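## Task

Move tube B, the one with the violet cap now standing in rack RK position A5, into bore C3 of mixer MX and push it fully down. Then press START on the mixer and keep the tube seated there until the green lamp on top of the mixer switches off. Tubes belonging to others must stay seated in their bores and wells and must never be gripped. Every station must end upright and level on the bench mat. Nothing may count on the robot holding it in place at the end. Finally open the gripper and move the arm away.

## Robot and tools

Robot: one 7-joint Kinova Gen3 arm carrying a Robotiq 2F-85 parallel gripper (pads 85 mm apart when open) and a wrist camera. There is a single arm, so every command is one row for that arm.

Scene: the scene frame has its origin on the table surface under the arm base, +z up, +y to the left when facing along +x. The base may sit slightly tilted. The rack RK is closest to the base; behind it, left to right, stand BAL, MG, MX, SP, DB, all loose on the mat. On any station, row A is the front row and column 1 the left column as seen from its front. The START key sits on the mixer's sloped front; the green and red lamps are on its top. Touching or bumping the shaking block aborts a run and lights red; press START again then. START is ignored while a run is going. Objects may occasionally get a small nudge from outside.

Row format (used by execute_actions and move): 9 numbers, each in [-1, 1], in this fixed joint order: waist, shoulder, elbow, forearm roll, upper arm roll, wrist pitch, wrist roll, then gripper position, then gripper speed. Note elbow comes before upper arm roll here. The 7 joint numbers are offsets, not poses: they scale to radians (1.0 = 0.9985 rad for waist, shoulder, upper arm roll, elbow; 0.8765 rad for forearm roll, wrist pitch, wrist roll). Optionally 7 more numbers in [0, 1] may follow, a per-joint stiffness scale in the same joint order; it persists until changed and can make small moves fail to start.

Gripper position is absolute: +1 fully open (85 mm), 0 about 41 mm, pads touch near -0.8, -1 closes until blocked. Gripper speed: -1 about 20 mm/s, 0 about 85, +1 about 150. Grip force is not adjustable (roughly 190 to 235 N per pad on full close). For a firm grip hold position at -1; for a gentle one open, then close to just under the object's width. Release by commanding wider than the object. Closing pushes the fingertips about 13 mm further from the wrist, so keep that clearance above surfaces. position_measured_pct is about 50 - 50 x position (0 = open); stopping below about 90 means something is held or blocking, about 90 or more means the pads met.

execute_actions(actions): a list of actions; each action is up to 15 rows, one per 1/30 s step, the last row repeating to fill 15 steps. Offsets in every row of an action are measured from the joint angles when that action began (for the first action, the last reported angles), not from the previous row. An empty list just returns state and images. An action is rejected if it drives a joint more than 0.013 rad beyond its range; if the first action fails this, or any action is malformed, nothing runs. Ranges (rad): waist, upper arm roll, forearm roll, wrist roll ±69.115; shoulder ±2.250; elbow ±2.580; wrist pitch ±2.100. "joint sent to its limit" means a joint was clipped at its end.

move(target, speed, blocking): target is one row whose offsets count from the Joint positions of the latest result that showed them. All joints follow paths that finish together, so the gripper traces a curve, over 0.5 to 10 s; speed (0.01 to 2 rad/s, default 0.5) caps the fastest joint. Moves ignore obstacles; faster moves and targets set deeper past a contact hit and press harder. The result adds a move: line with the ending (done, off_target, moving, held, fault), limits=held or limits=none, and the joint farthest from target. With blocking=false the result comes after 0.5 s and further rows or moves are refused until wait or stop shows the end.

wait(seconds): 0 to 10, lets the scene run holding the last command. stop(): brakes a running move; fingers keep moving. zoom_image(camera, region): region [x0, y0, x1, y1] in pixels, at most 504x504, cameras cam_head_left, cam_head_right, cam_high, cam_low, cam_wrist (all 504x504). read_manual(section): licence texts only. finished_scene(scene): ends scene 1 or 2 irreversibly and reports success; the goal must be met and stable.

Results give Joint positions (rad), Joint velocities (rad/s), Joint targets, joint torques, and for execute_actions some per-step readings, with HELD on steps where commands were held back. Each control step keeps targets within 0.304 rad (first four joints) or 0.266 rad (wrist joints) of measured angles, and scales targets back if the gripper would jump more than 70 mm; large moves therefore span several actions and may end short. "joint command not followed" means a clearance check altered targets. Camera calibration (K, distortion, world-to-camera transforms) is given in the scene frame for fixed cameras; the wrist camera pose is not given.

Avoid: torque faults (load limits 50.2 N m for the first four joints, 31.6 for the wrist, held weight included) which freeze the arm 10 s; motor overheating from long loaded holds (warning at 60 °C, fault at 75 °C); dropping tubes, slamming, hard pushes; tipping or sliding stations; knocking anything off the table, which ends the scene.

Each tool is called after ">>>" in YAML: its name, and indented under it one key for each argument.

## Session

>>> execute_actions:
  actions: []

Scene clock: 0.00 s.
position_measured_pct=0.0
Joint names: [waist, shoulder, elbow, forearm roll, upper arm roll, wrist pitch, wrist roll]
Joint positions: [ 1.393  1.288  2.146 -1.095 -0.655 -1.843 -0.108]
Joint velocities: [ 0.001  0.    -0.002 -0.    -0.     0.     0.001]
Joint torques (N m, as the joint torque sensors report them, + toward a larger angle): no reading
Joint targets: [1.393 1.288 2.146 -1.095 -0.655 -1.843 -0.108]
Joint stiffness scale: [1. 1. 1. 1. 1. 1. 1.]

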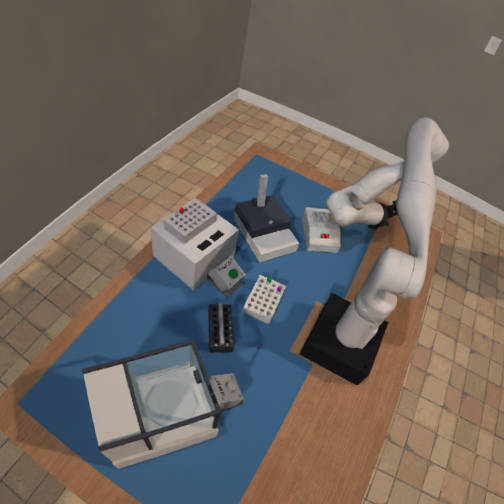

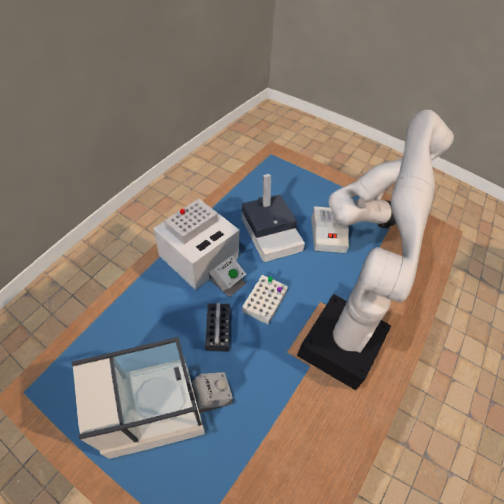

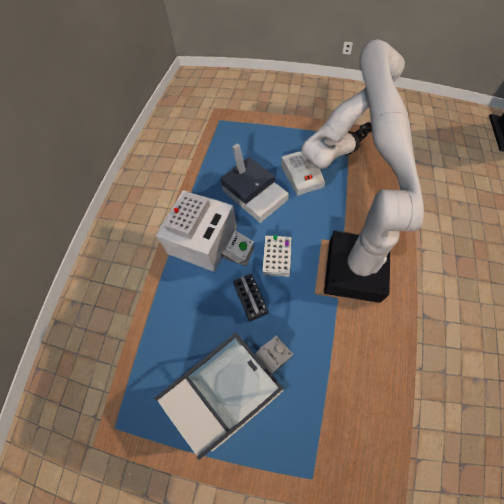

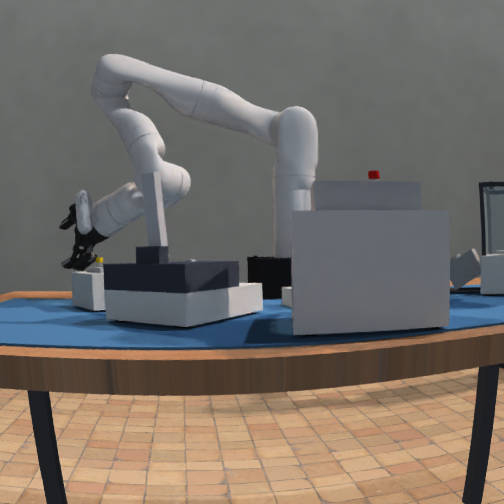

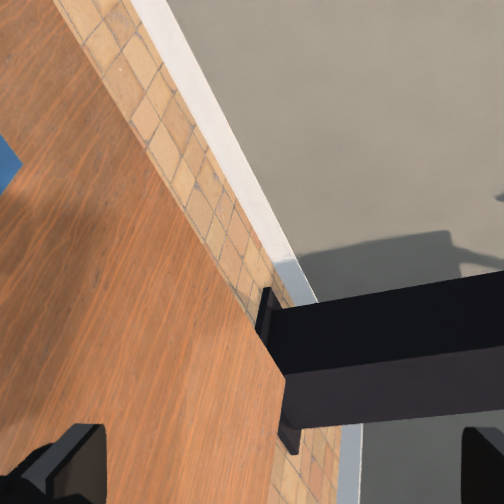

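>>> zoom_image:
  camera: "cam_high"
  region: [150,180,310,300]

>>> zoom_image:
  camera: "cam_head_left"
  region: [145,190,305,330]

>>> zoom_image:
  camera: "cam_low"
  region: [200,90,480,350]

Region (150, 180, 310, 300) of cam_high's 504x504 image, scaled by 3.150, with more detail than that image has; it fills the top 378 rows of this view, and the rest is white.

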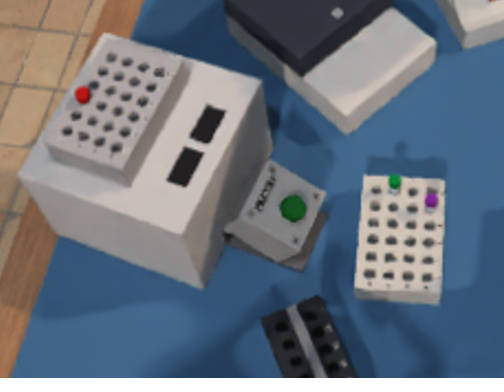

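Region (145, 190, 305, 330) of cam_head_left's 504x504 image, scaled by 3.150, with more detail than that image has; it fills the top 441 rows of this view, and the rest is white.

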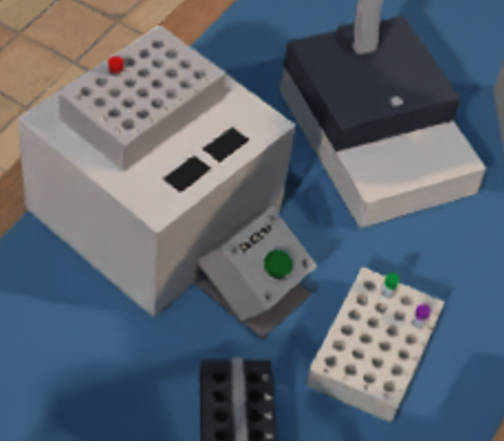

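Region (200, 90, 480, 350) of cam_low's 504x504 image, scaled by 1.800, with more detail than that image has; it fills the top 468 rows of this view, and the rest is white.

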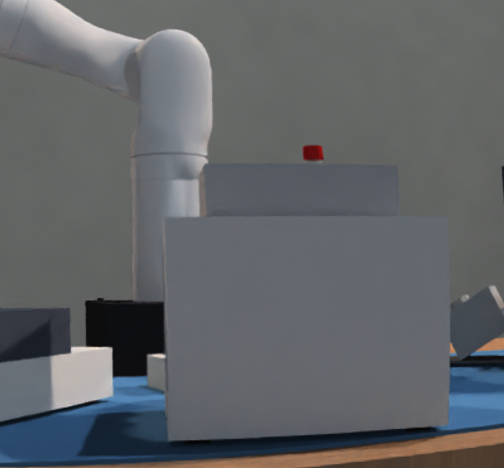

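>>> move:
  target: [0,-0.8,0,0,0,0.3,0,1,0]
  speed: 0.8

>>> move:
  target: [-0.6,-0.487,0.1,1,0.656,1,-1,1,0]
  speed: 0.8

Scene clock: 23.27 s.
position_measured_pct=0.0
Joint names: [waist, shoulder, elbow, forearm roll, upper arm roll, wrist pitch, wrist roll]
Joint positions: [ 1.393  0.492  2.146 -1.095 -0.655 -1.587 -0.108]
Joint velocities: [-0.002 -0.003  0.001  0.     0.     0.    -0.002]
Joint torques (N m, as the joint torque sensors report them, + toward a larger angle): [  0.   -15.22  -5.19   2.03  -1.46  -2.26   0.07]
Joint targets: [1.393 0.489 2.146 -1.095 -0.655 -1.580 -0.108]
Joint stiffness scale: [1. 1. 1. 1. 1. 1. 1.]
move: done; limits=none; farthest joint: the wrist pitch, 0.007 radians from its target (0.263 radians at the start)

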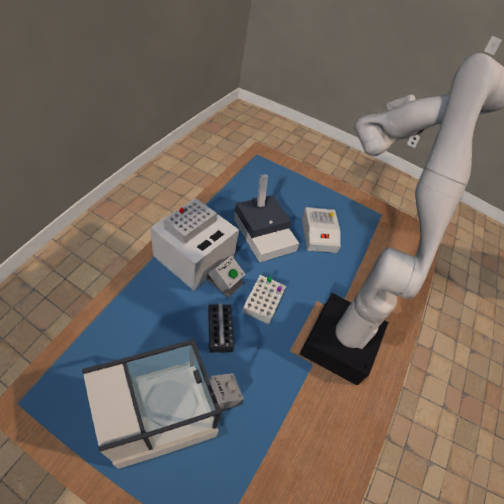

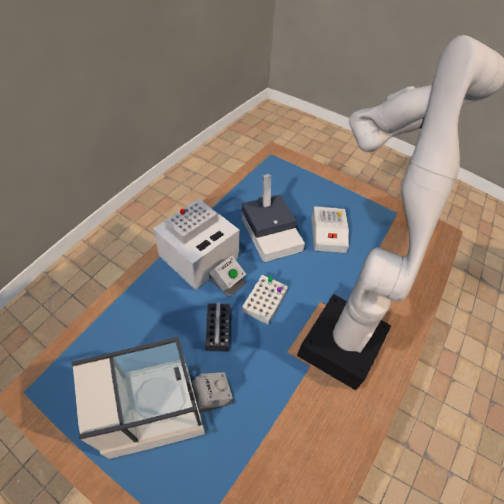

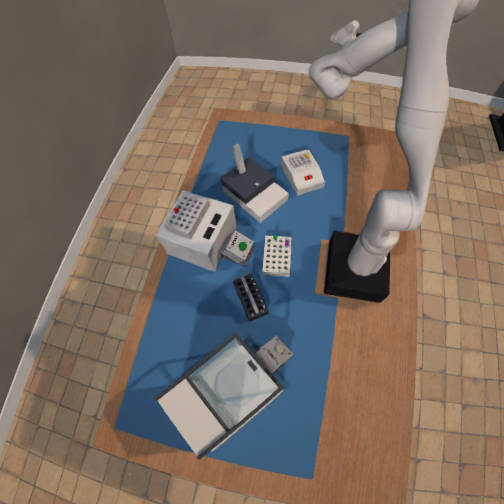

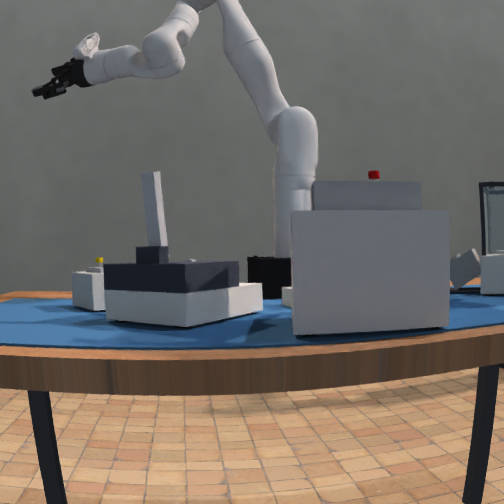

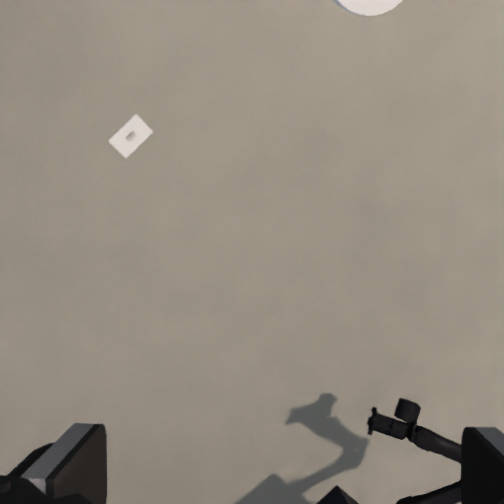

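Scene clock: 25.07 s.
position_measured_pct=0.0
Joint names: [waist, shoulder, elbow, forearm roll, upper arm roll, wrist pitch, wrist roll]
Joint positions: [ 0.798  0.008  2.241 -0.223 -0.003 -0.717 -0.974]
Joint velocities: [-0.002 -0.002  0.    -0.001  0.     0.001 -0.001]
Joint torques (N m, as the joint torque sensors report them, + toward a larger angle): [ -0.18 -10.46  -9.02   0.54  -0.06  -2.72   0.04]
Joint targets: [0.794 0.005 2.246 -0.219 0.000 -0.710 -0.985]
Joint stiffness scale: [1. 1. 1. 1. 1. 1. 1.]
move: done; limits=none; farthest joint: the wrist roll, 0.010 radians from its target (0.876 radians at the start)

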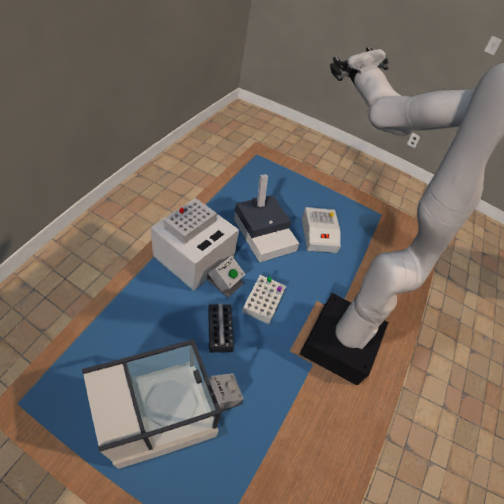

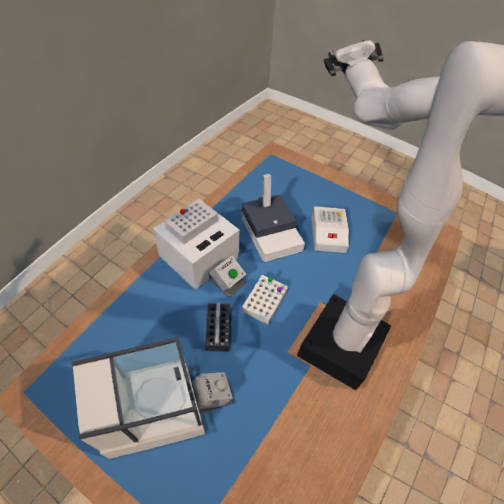

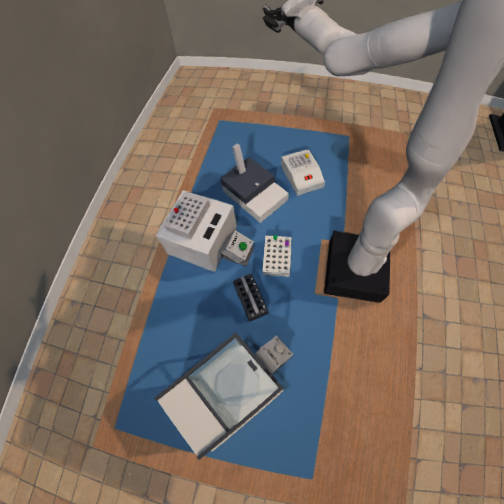

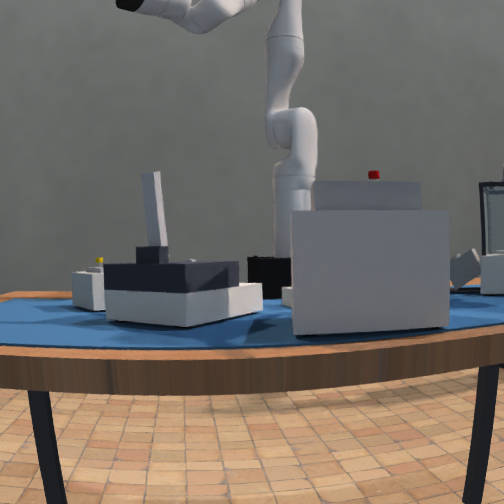

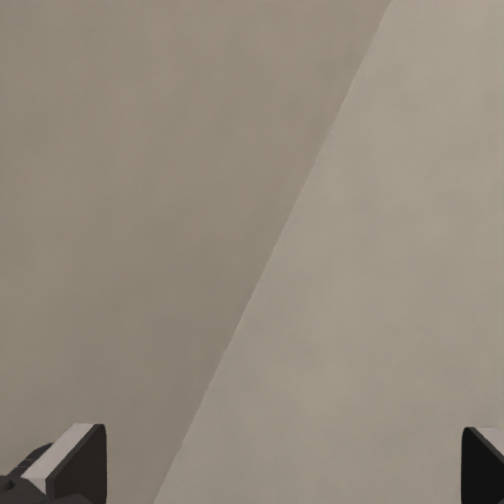

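>>> move:
  target: [-0.749,0,0.05,0.254,0.003,0.9,-0.681,1,0]
  speed: 0.8

>>> move:
  target: [0,0,0.08,0,0,0.8,0,1,0]
  speed: 0.8

Scene clock: 28.83 s.
position_measured_pct=0.0
Joint names: [waist, shoulder, elbow, forearm roll, upper arm roll, wrist pitch, wrist roll]
Joint positions: [ 0.054  0.008  2.287 -0.005 -0.002  0.065 -1.56 ]
Joint velocities: [-0.006  0.     0.001 -0.     0.    -0.001 -0.002]
Joint torques (N m, as the joint torque sensors report them, + toward a larger angle): [-0.13 -9.37 -8.1   0.2  -0.29 -1.96  0.07]
Joint targets: [0.050 0.008 2.291 -0.000 0.000 0.072 -1.571]
Joint stiffness scale: [1. 1. 1. 1. 1. 1. 1.]
move: done; limits=none; farthest joint: the wrist roll, 0.010 radians from its target (0.597 radians at the start)

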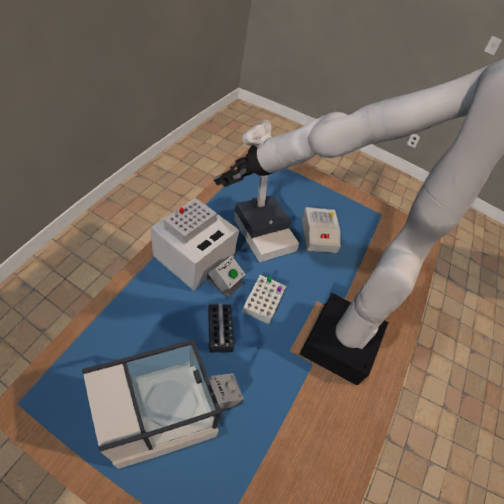

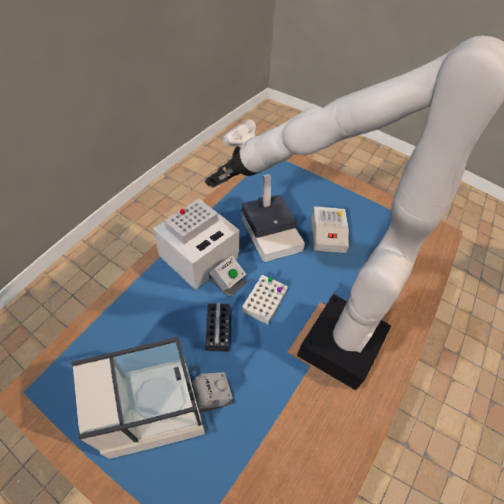

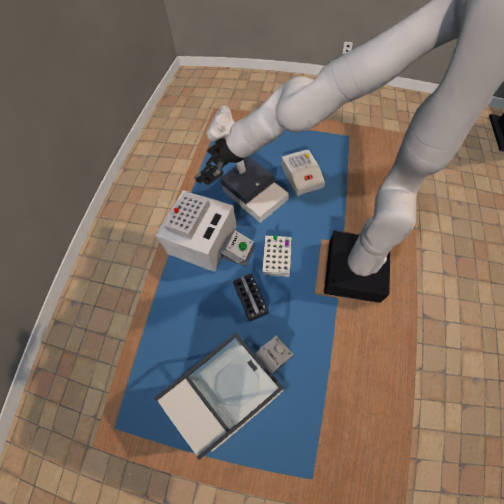

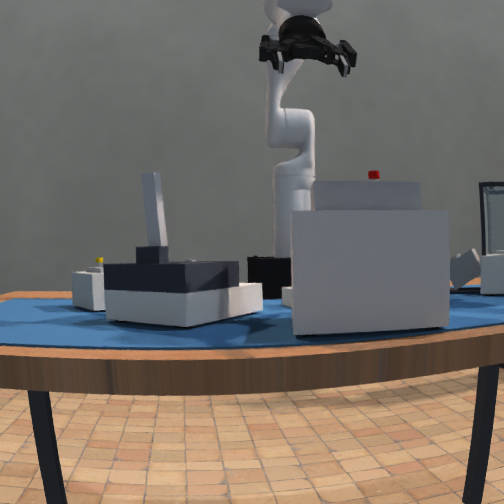

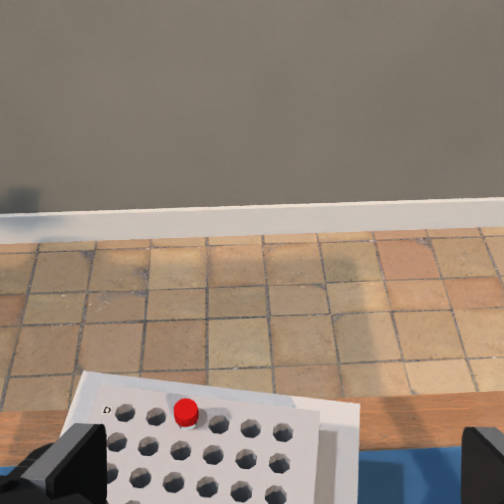

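Scene clock: 30.23 s.
position_measured_pct=0.0
Joint names: [waist, shoulder, elbow, forearm roll, upper arm roll, wrist pitch, wrist roll]
Joint positions: [ 0.054  0.008  2.362 -0.005 -0.002  0.759 -1.56 ]
Joint velocities: [ 0.    -0.    -0.001 -0.    -0.    -0.     0.   ]
Joint torques (N m, as the joint torque sensors report them, + toward a larger angle): [-0.12 -6.9  -5.49  0.18 -0.15 -0.09  0.09]
Joint targets: [0.054 0.008 2.366 -0.005 -0.002 0.766 -1.560]
Joint stiffness scale: [1. 1. 1. 1. 1. 1. 1.]
move: done; limits=none; farthest joint: the wrist pitch, 0.007 radians from its target (0.701 radians at the start)

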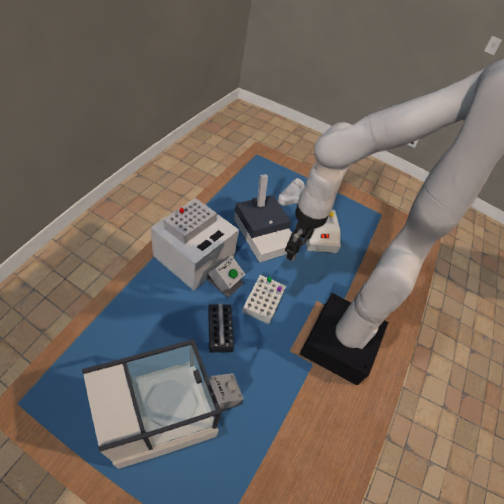

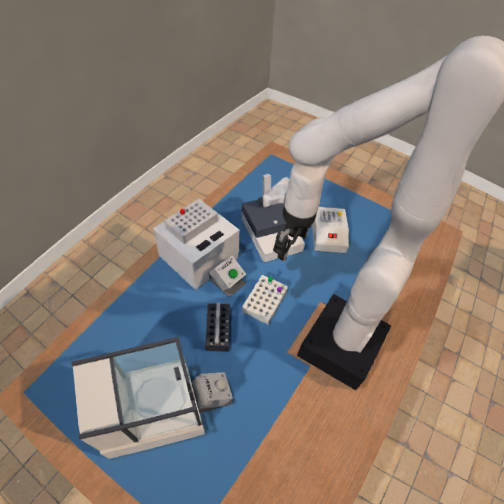

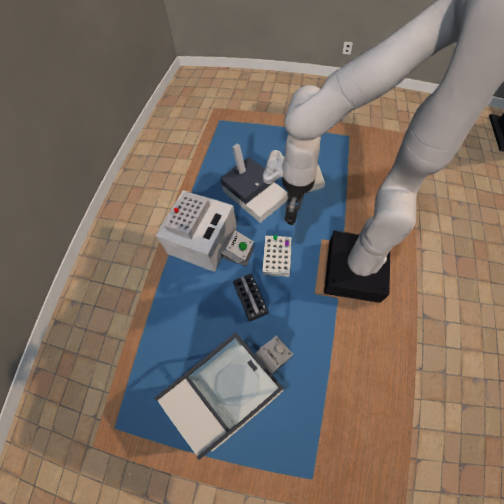

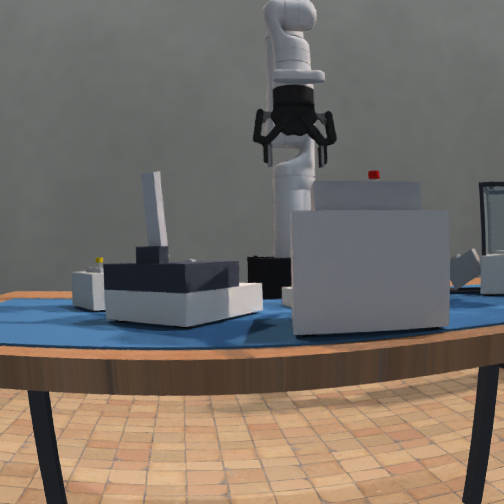

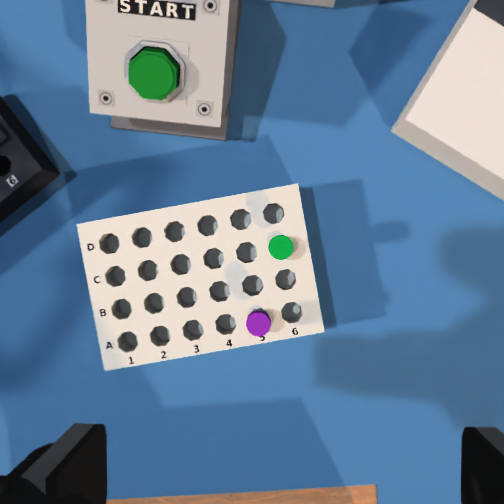

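>>> move:
  target: [-0.02,0.46,0.171,0.005,0,-0.705,0,-0.25,0]

>>> zoom_image:
  camera: "cam_head_left"
  region: [220,220,340,330]

Scene clock: 37.03 s.
position_measured_pct=62.3
Joint names: [waist, shoulder, elbow, forearm roll, upper arm roll, wrist pitch, wrist roll]
Joint positions: [ 0.037  0.464  2.528 -0.005 -0.002  0.148 -1.56 ]
Joint velocities: [-0.001  0.003 -0.    -0.002 -0.001  0.     0.   ]
Joint torques (N m, as the joint torque sensors report them, + toward a larger angle): [ -0.12 -10.33  -0.81   0.15   0.05   0.02   0.14]
Joint targets: [0.034 0.467 2.532 -0.001 -0.002 0.141 -1.560]
Joint stiffness scale: [1. 1. 1. 1. 1. 1. 1.]
move: done; limits=none; farthest joint: the wrist pitch, 0.007 radians from its target (0.618 radians at the start)

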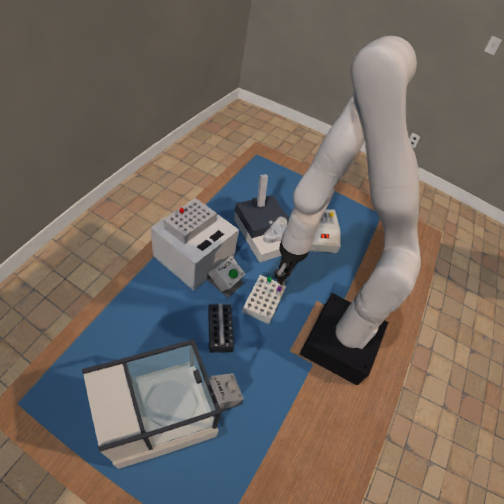

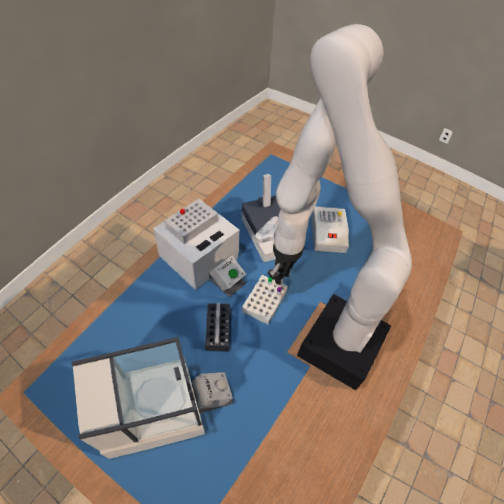

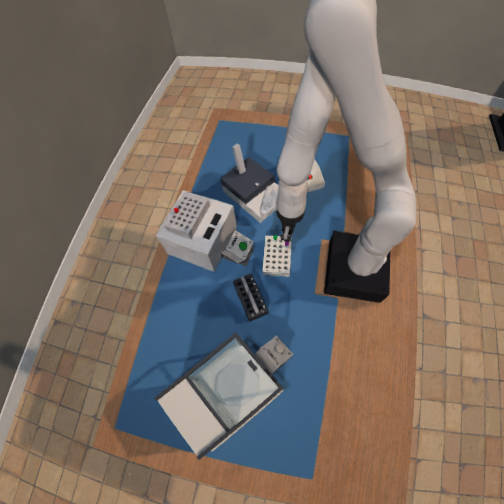

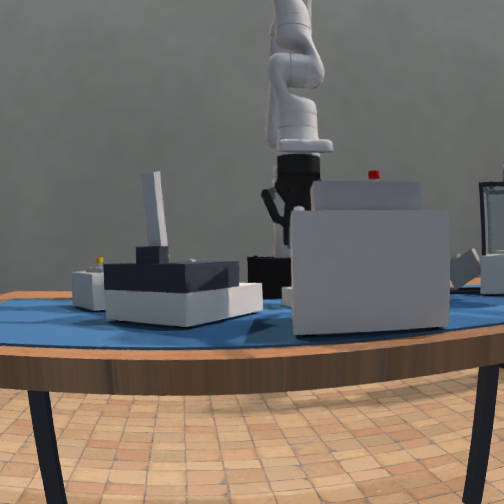

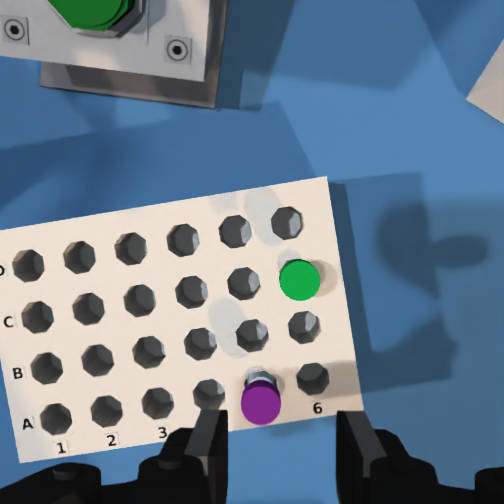

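Region (220, 220, 340, 330) of cam_head_left's 504x504 image, scaled by 4.200, with more detail than that image has; it fills the top 462 rows of this view, and the rest is white.

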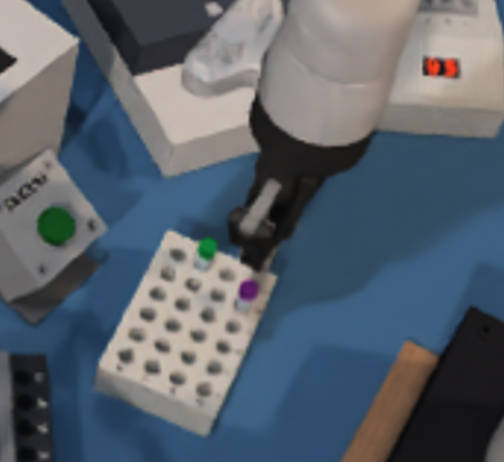

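>>> move:
  target: [-0.029,0.231,0.029,0,0,-0.295,0,-0.25,0]
  speed: 0.2

Scene clock: 49.40 s.
position_measured_pct=62.3
Joint names: [waist, shoulder, elbow, forearm roll, upper arm roll, wrist pitch, wrist roll]
Joint positions: [ 0.012  0.692  2.552 -0.005 -0.002 -0.104 -1.56 ]
Joint velocities: [ 0.     0.003 -0.     0.     0.001  0.001  0.002]
Joint torques (N m, as the joint torque sensors report them, + toward a larger angle): [ -0.07 -12.35   1.56   0.26   0.04  -0.08   0.13]
Joint targets: [0.008 0.695 2.556 -0.005 -0.002 -0.111 -1.560]
Joint stiffness scale: [1. 1. 1. 1. 1. 1. 1.]
move: done; limits=none; farthest joint: the wrist pitch, 0.007 radians from its target (0.259 radians at the start)

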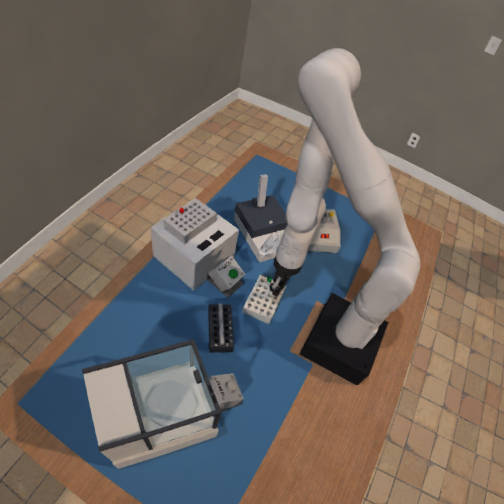

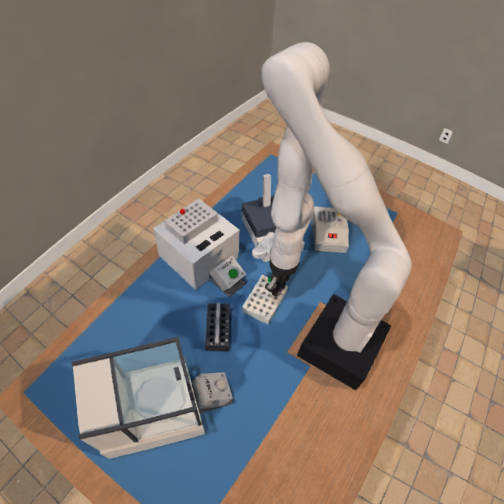

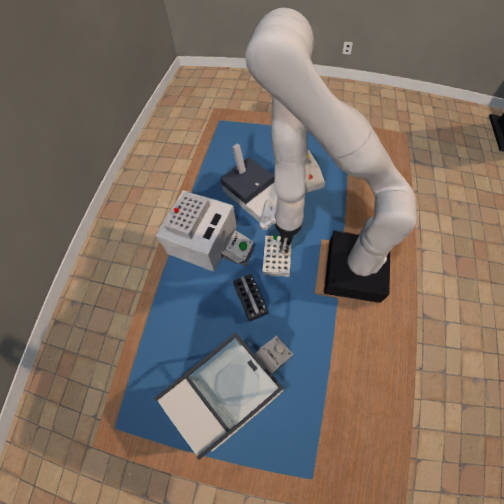

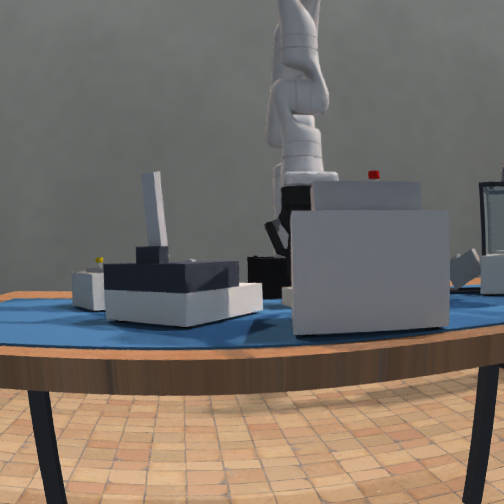

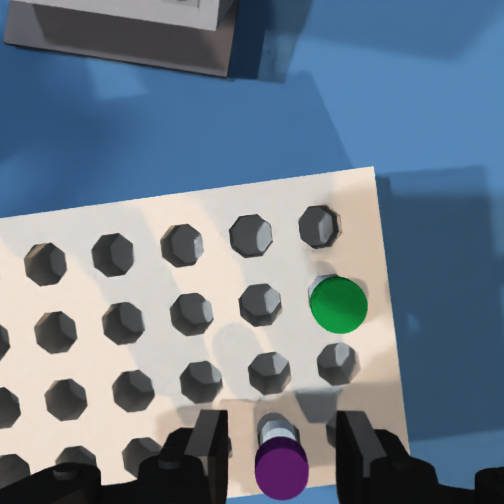

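>>> move:
  target: [0,-0.017,0,0,0,0.025,0,-0.25,0]
  speed: 0.1

>>> move:
  target: [0,0,0,0,0,0,0,-0.66,-0.5]

>>> move:
  target: [0,-0.22,-0.028,0,0,0.283,0,-0.66,0]
  speed: 0.15

Scene clock: 55.10 s.
position_measured_pct=62.3
Joint names: [waist, shoulder, elbow, forearm roll, upper arm roll, wrist pitch, wrist roll]
Joint positions: [ 0.012  0.678  2.552 -0.005 -0.002 -0.089 -1.56 ]
Joint velocities: [ 0.001 -0.003 -0.     0.001 -0.    -0.    -0.   ]
Joint torques (N m, as the joint torque sensors report them, + toward a larger angle): [  0.03 -12.22   1.25   0.22   0.15   0.     0.09]
Joint targets: [0.012 0.675 2.552 -0.005 -0.002 -0.082 -1.560]
Joint stiffness scale: [1. 1. 1. 1. 1. 1. 1.]
move: done; limits=none; farthest joint: the wrist pitch, 0.007 radians from its target (0.022 radians at the start)

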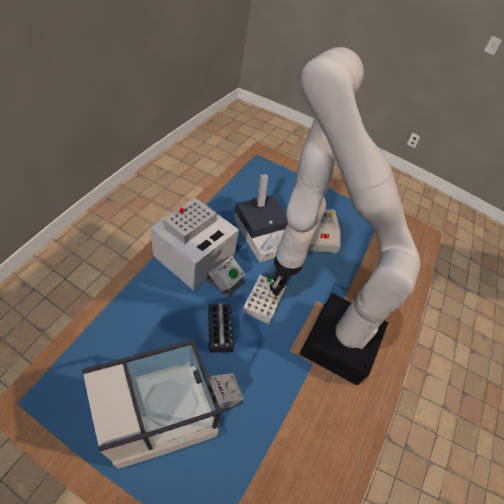

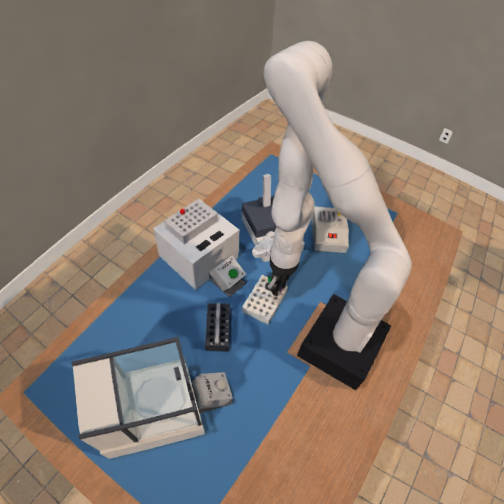

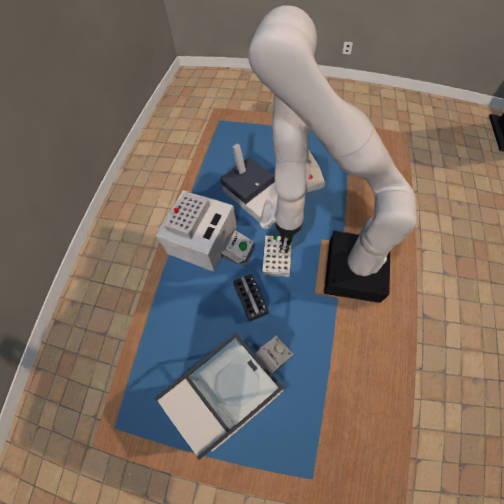

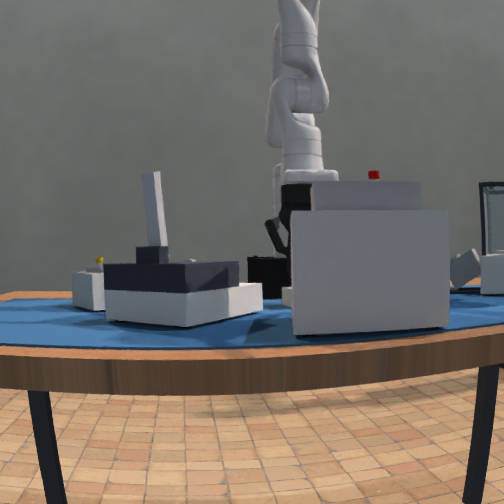

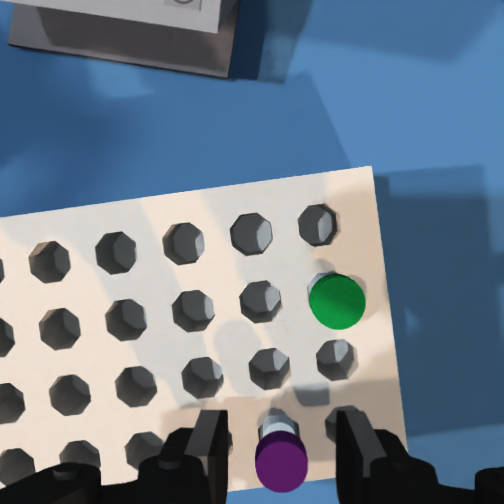

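Scene clock: 55.73 s.
position_measured_pct=80.6
Joint names: [waist, shoulder, elbow, forearm roll, upper arm roll, wrist pitch, wrist roll]
Joint positions: [ 0.012  0.678  2.552 -0.005 -0.002 -0.089 -1.56 ]
Joint velocities: [ 0.003  0.    -0.001 -0.001 -0.    -0.001  0.   ]
Joint torques (N m, as the joint torque sensors report them, + toward a larger angle): [ -0.01 -11.3    1.14   0.21   0.12  -0.02   0.13]
Joint targets: [0.012 0.678 2.552 -0.005 -0.002 -0.089 -1.560]
Joint stiffness scale: [1. 1. 1. 1. 1. 1. 1.]
move: done; limits=none; farthest joint: the waist, 0.000 radians from its target (0.000 radians at the start)

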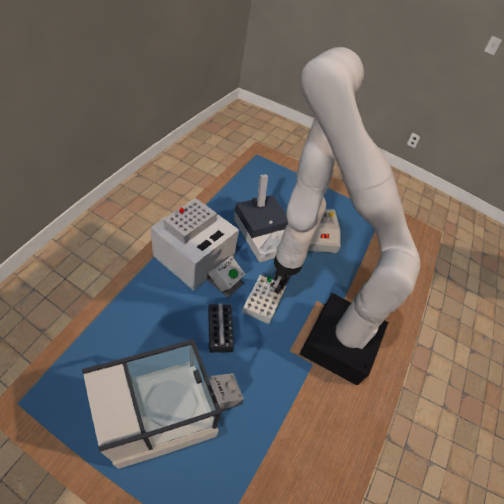

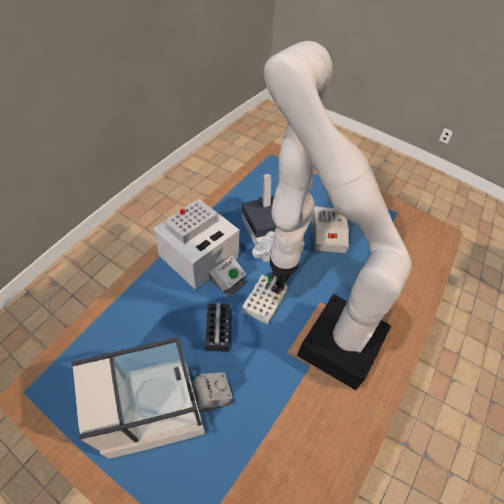

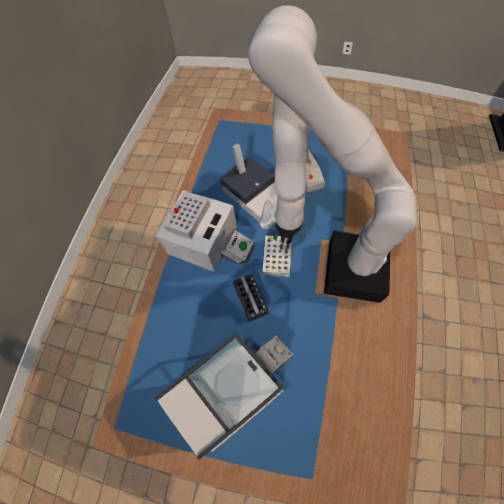

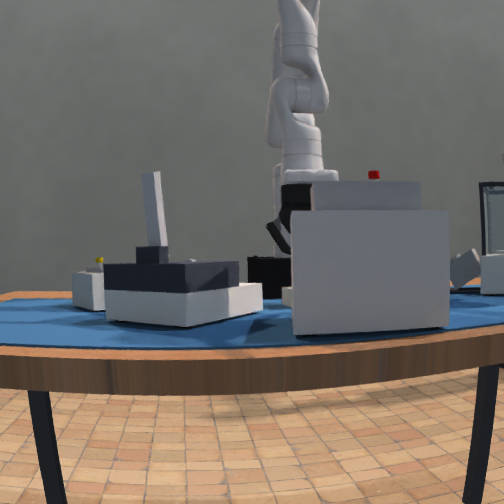

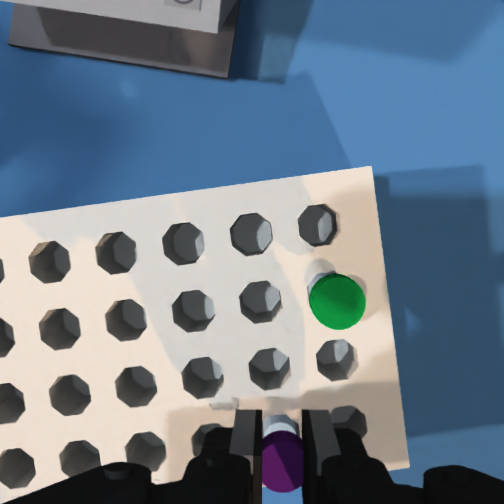

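Scene clock: 57.87 s.
position_measured_pct=80.6
Joint names: [waist, shoulder, elbow, forearm roll, upper arm roll, wrist pitch, wrist roll]
Joint positions: [ 0.012  0.461  2.529 -0.005 -0.002  0.152 -1.56 ]
Joint velocities: [-0.001 -0.003  0.    -0.     0.    -0.    -0.   ]
Joint torques (N m, as the joint torque sensors report them, + toward a larger angle): [ -0.07 -10.35  -0.73   0.19   0.02   0.01   0.07]
Joint targets: [0.012 0.458 2.524 -0.005 -0.002 0.159 -1.560]
Joint stiffness scale: [1. 1. 1. 1. 1. 1. 1.]
move: done; limits=none; farthest joint: the wrist pitch, 0.007 radians from its target (0.248 radians at the start)

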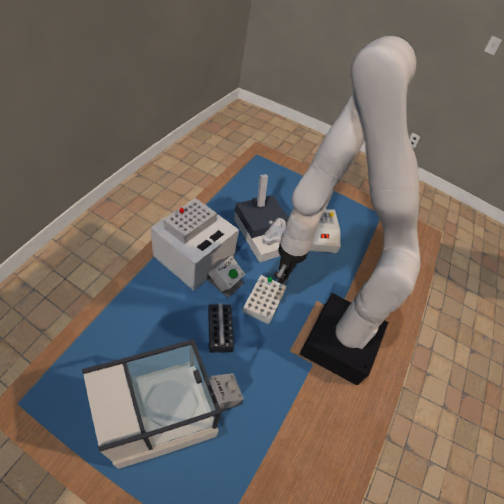

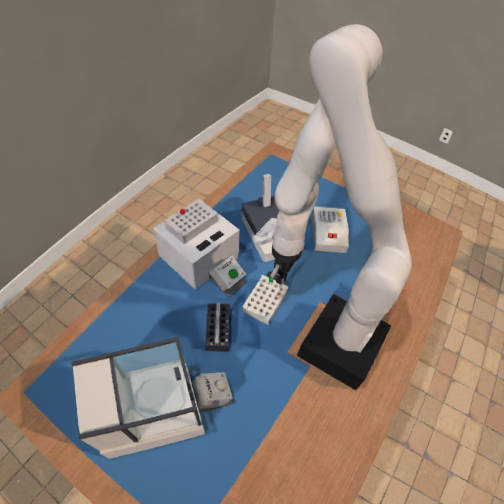

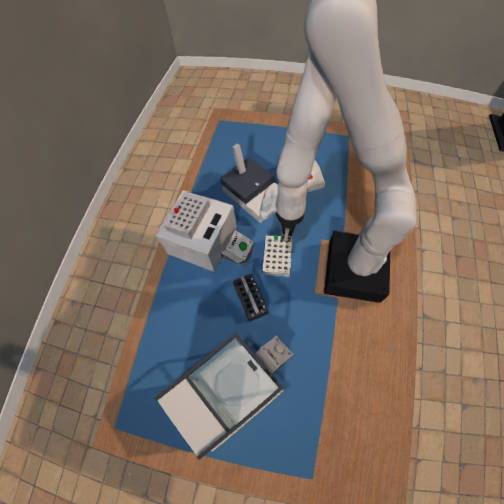

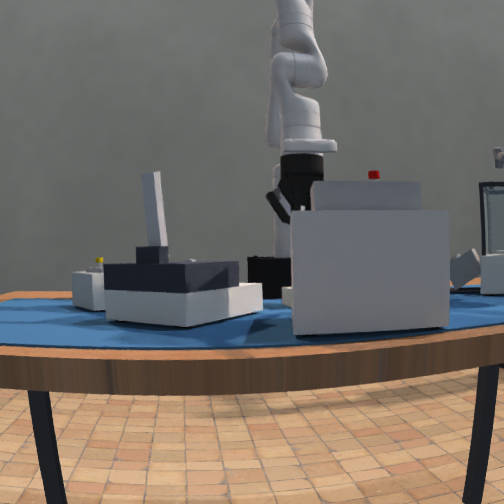

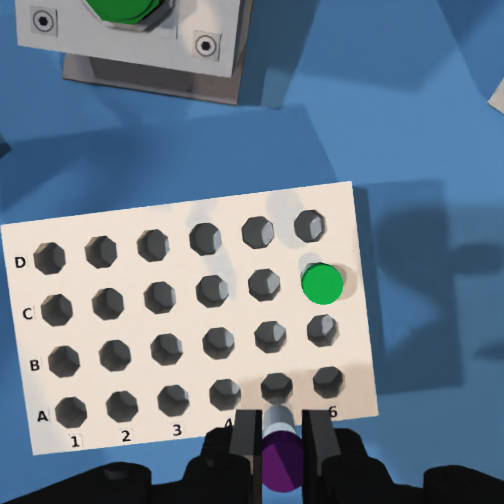

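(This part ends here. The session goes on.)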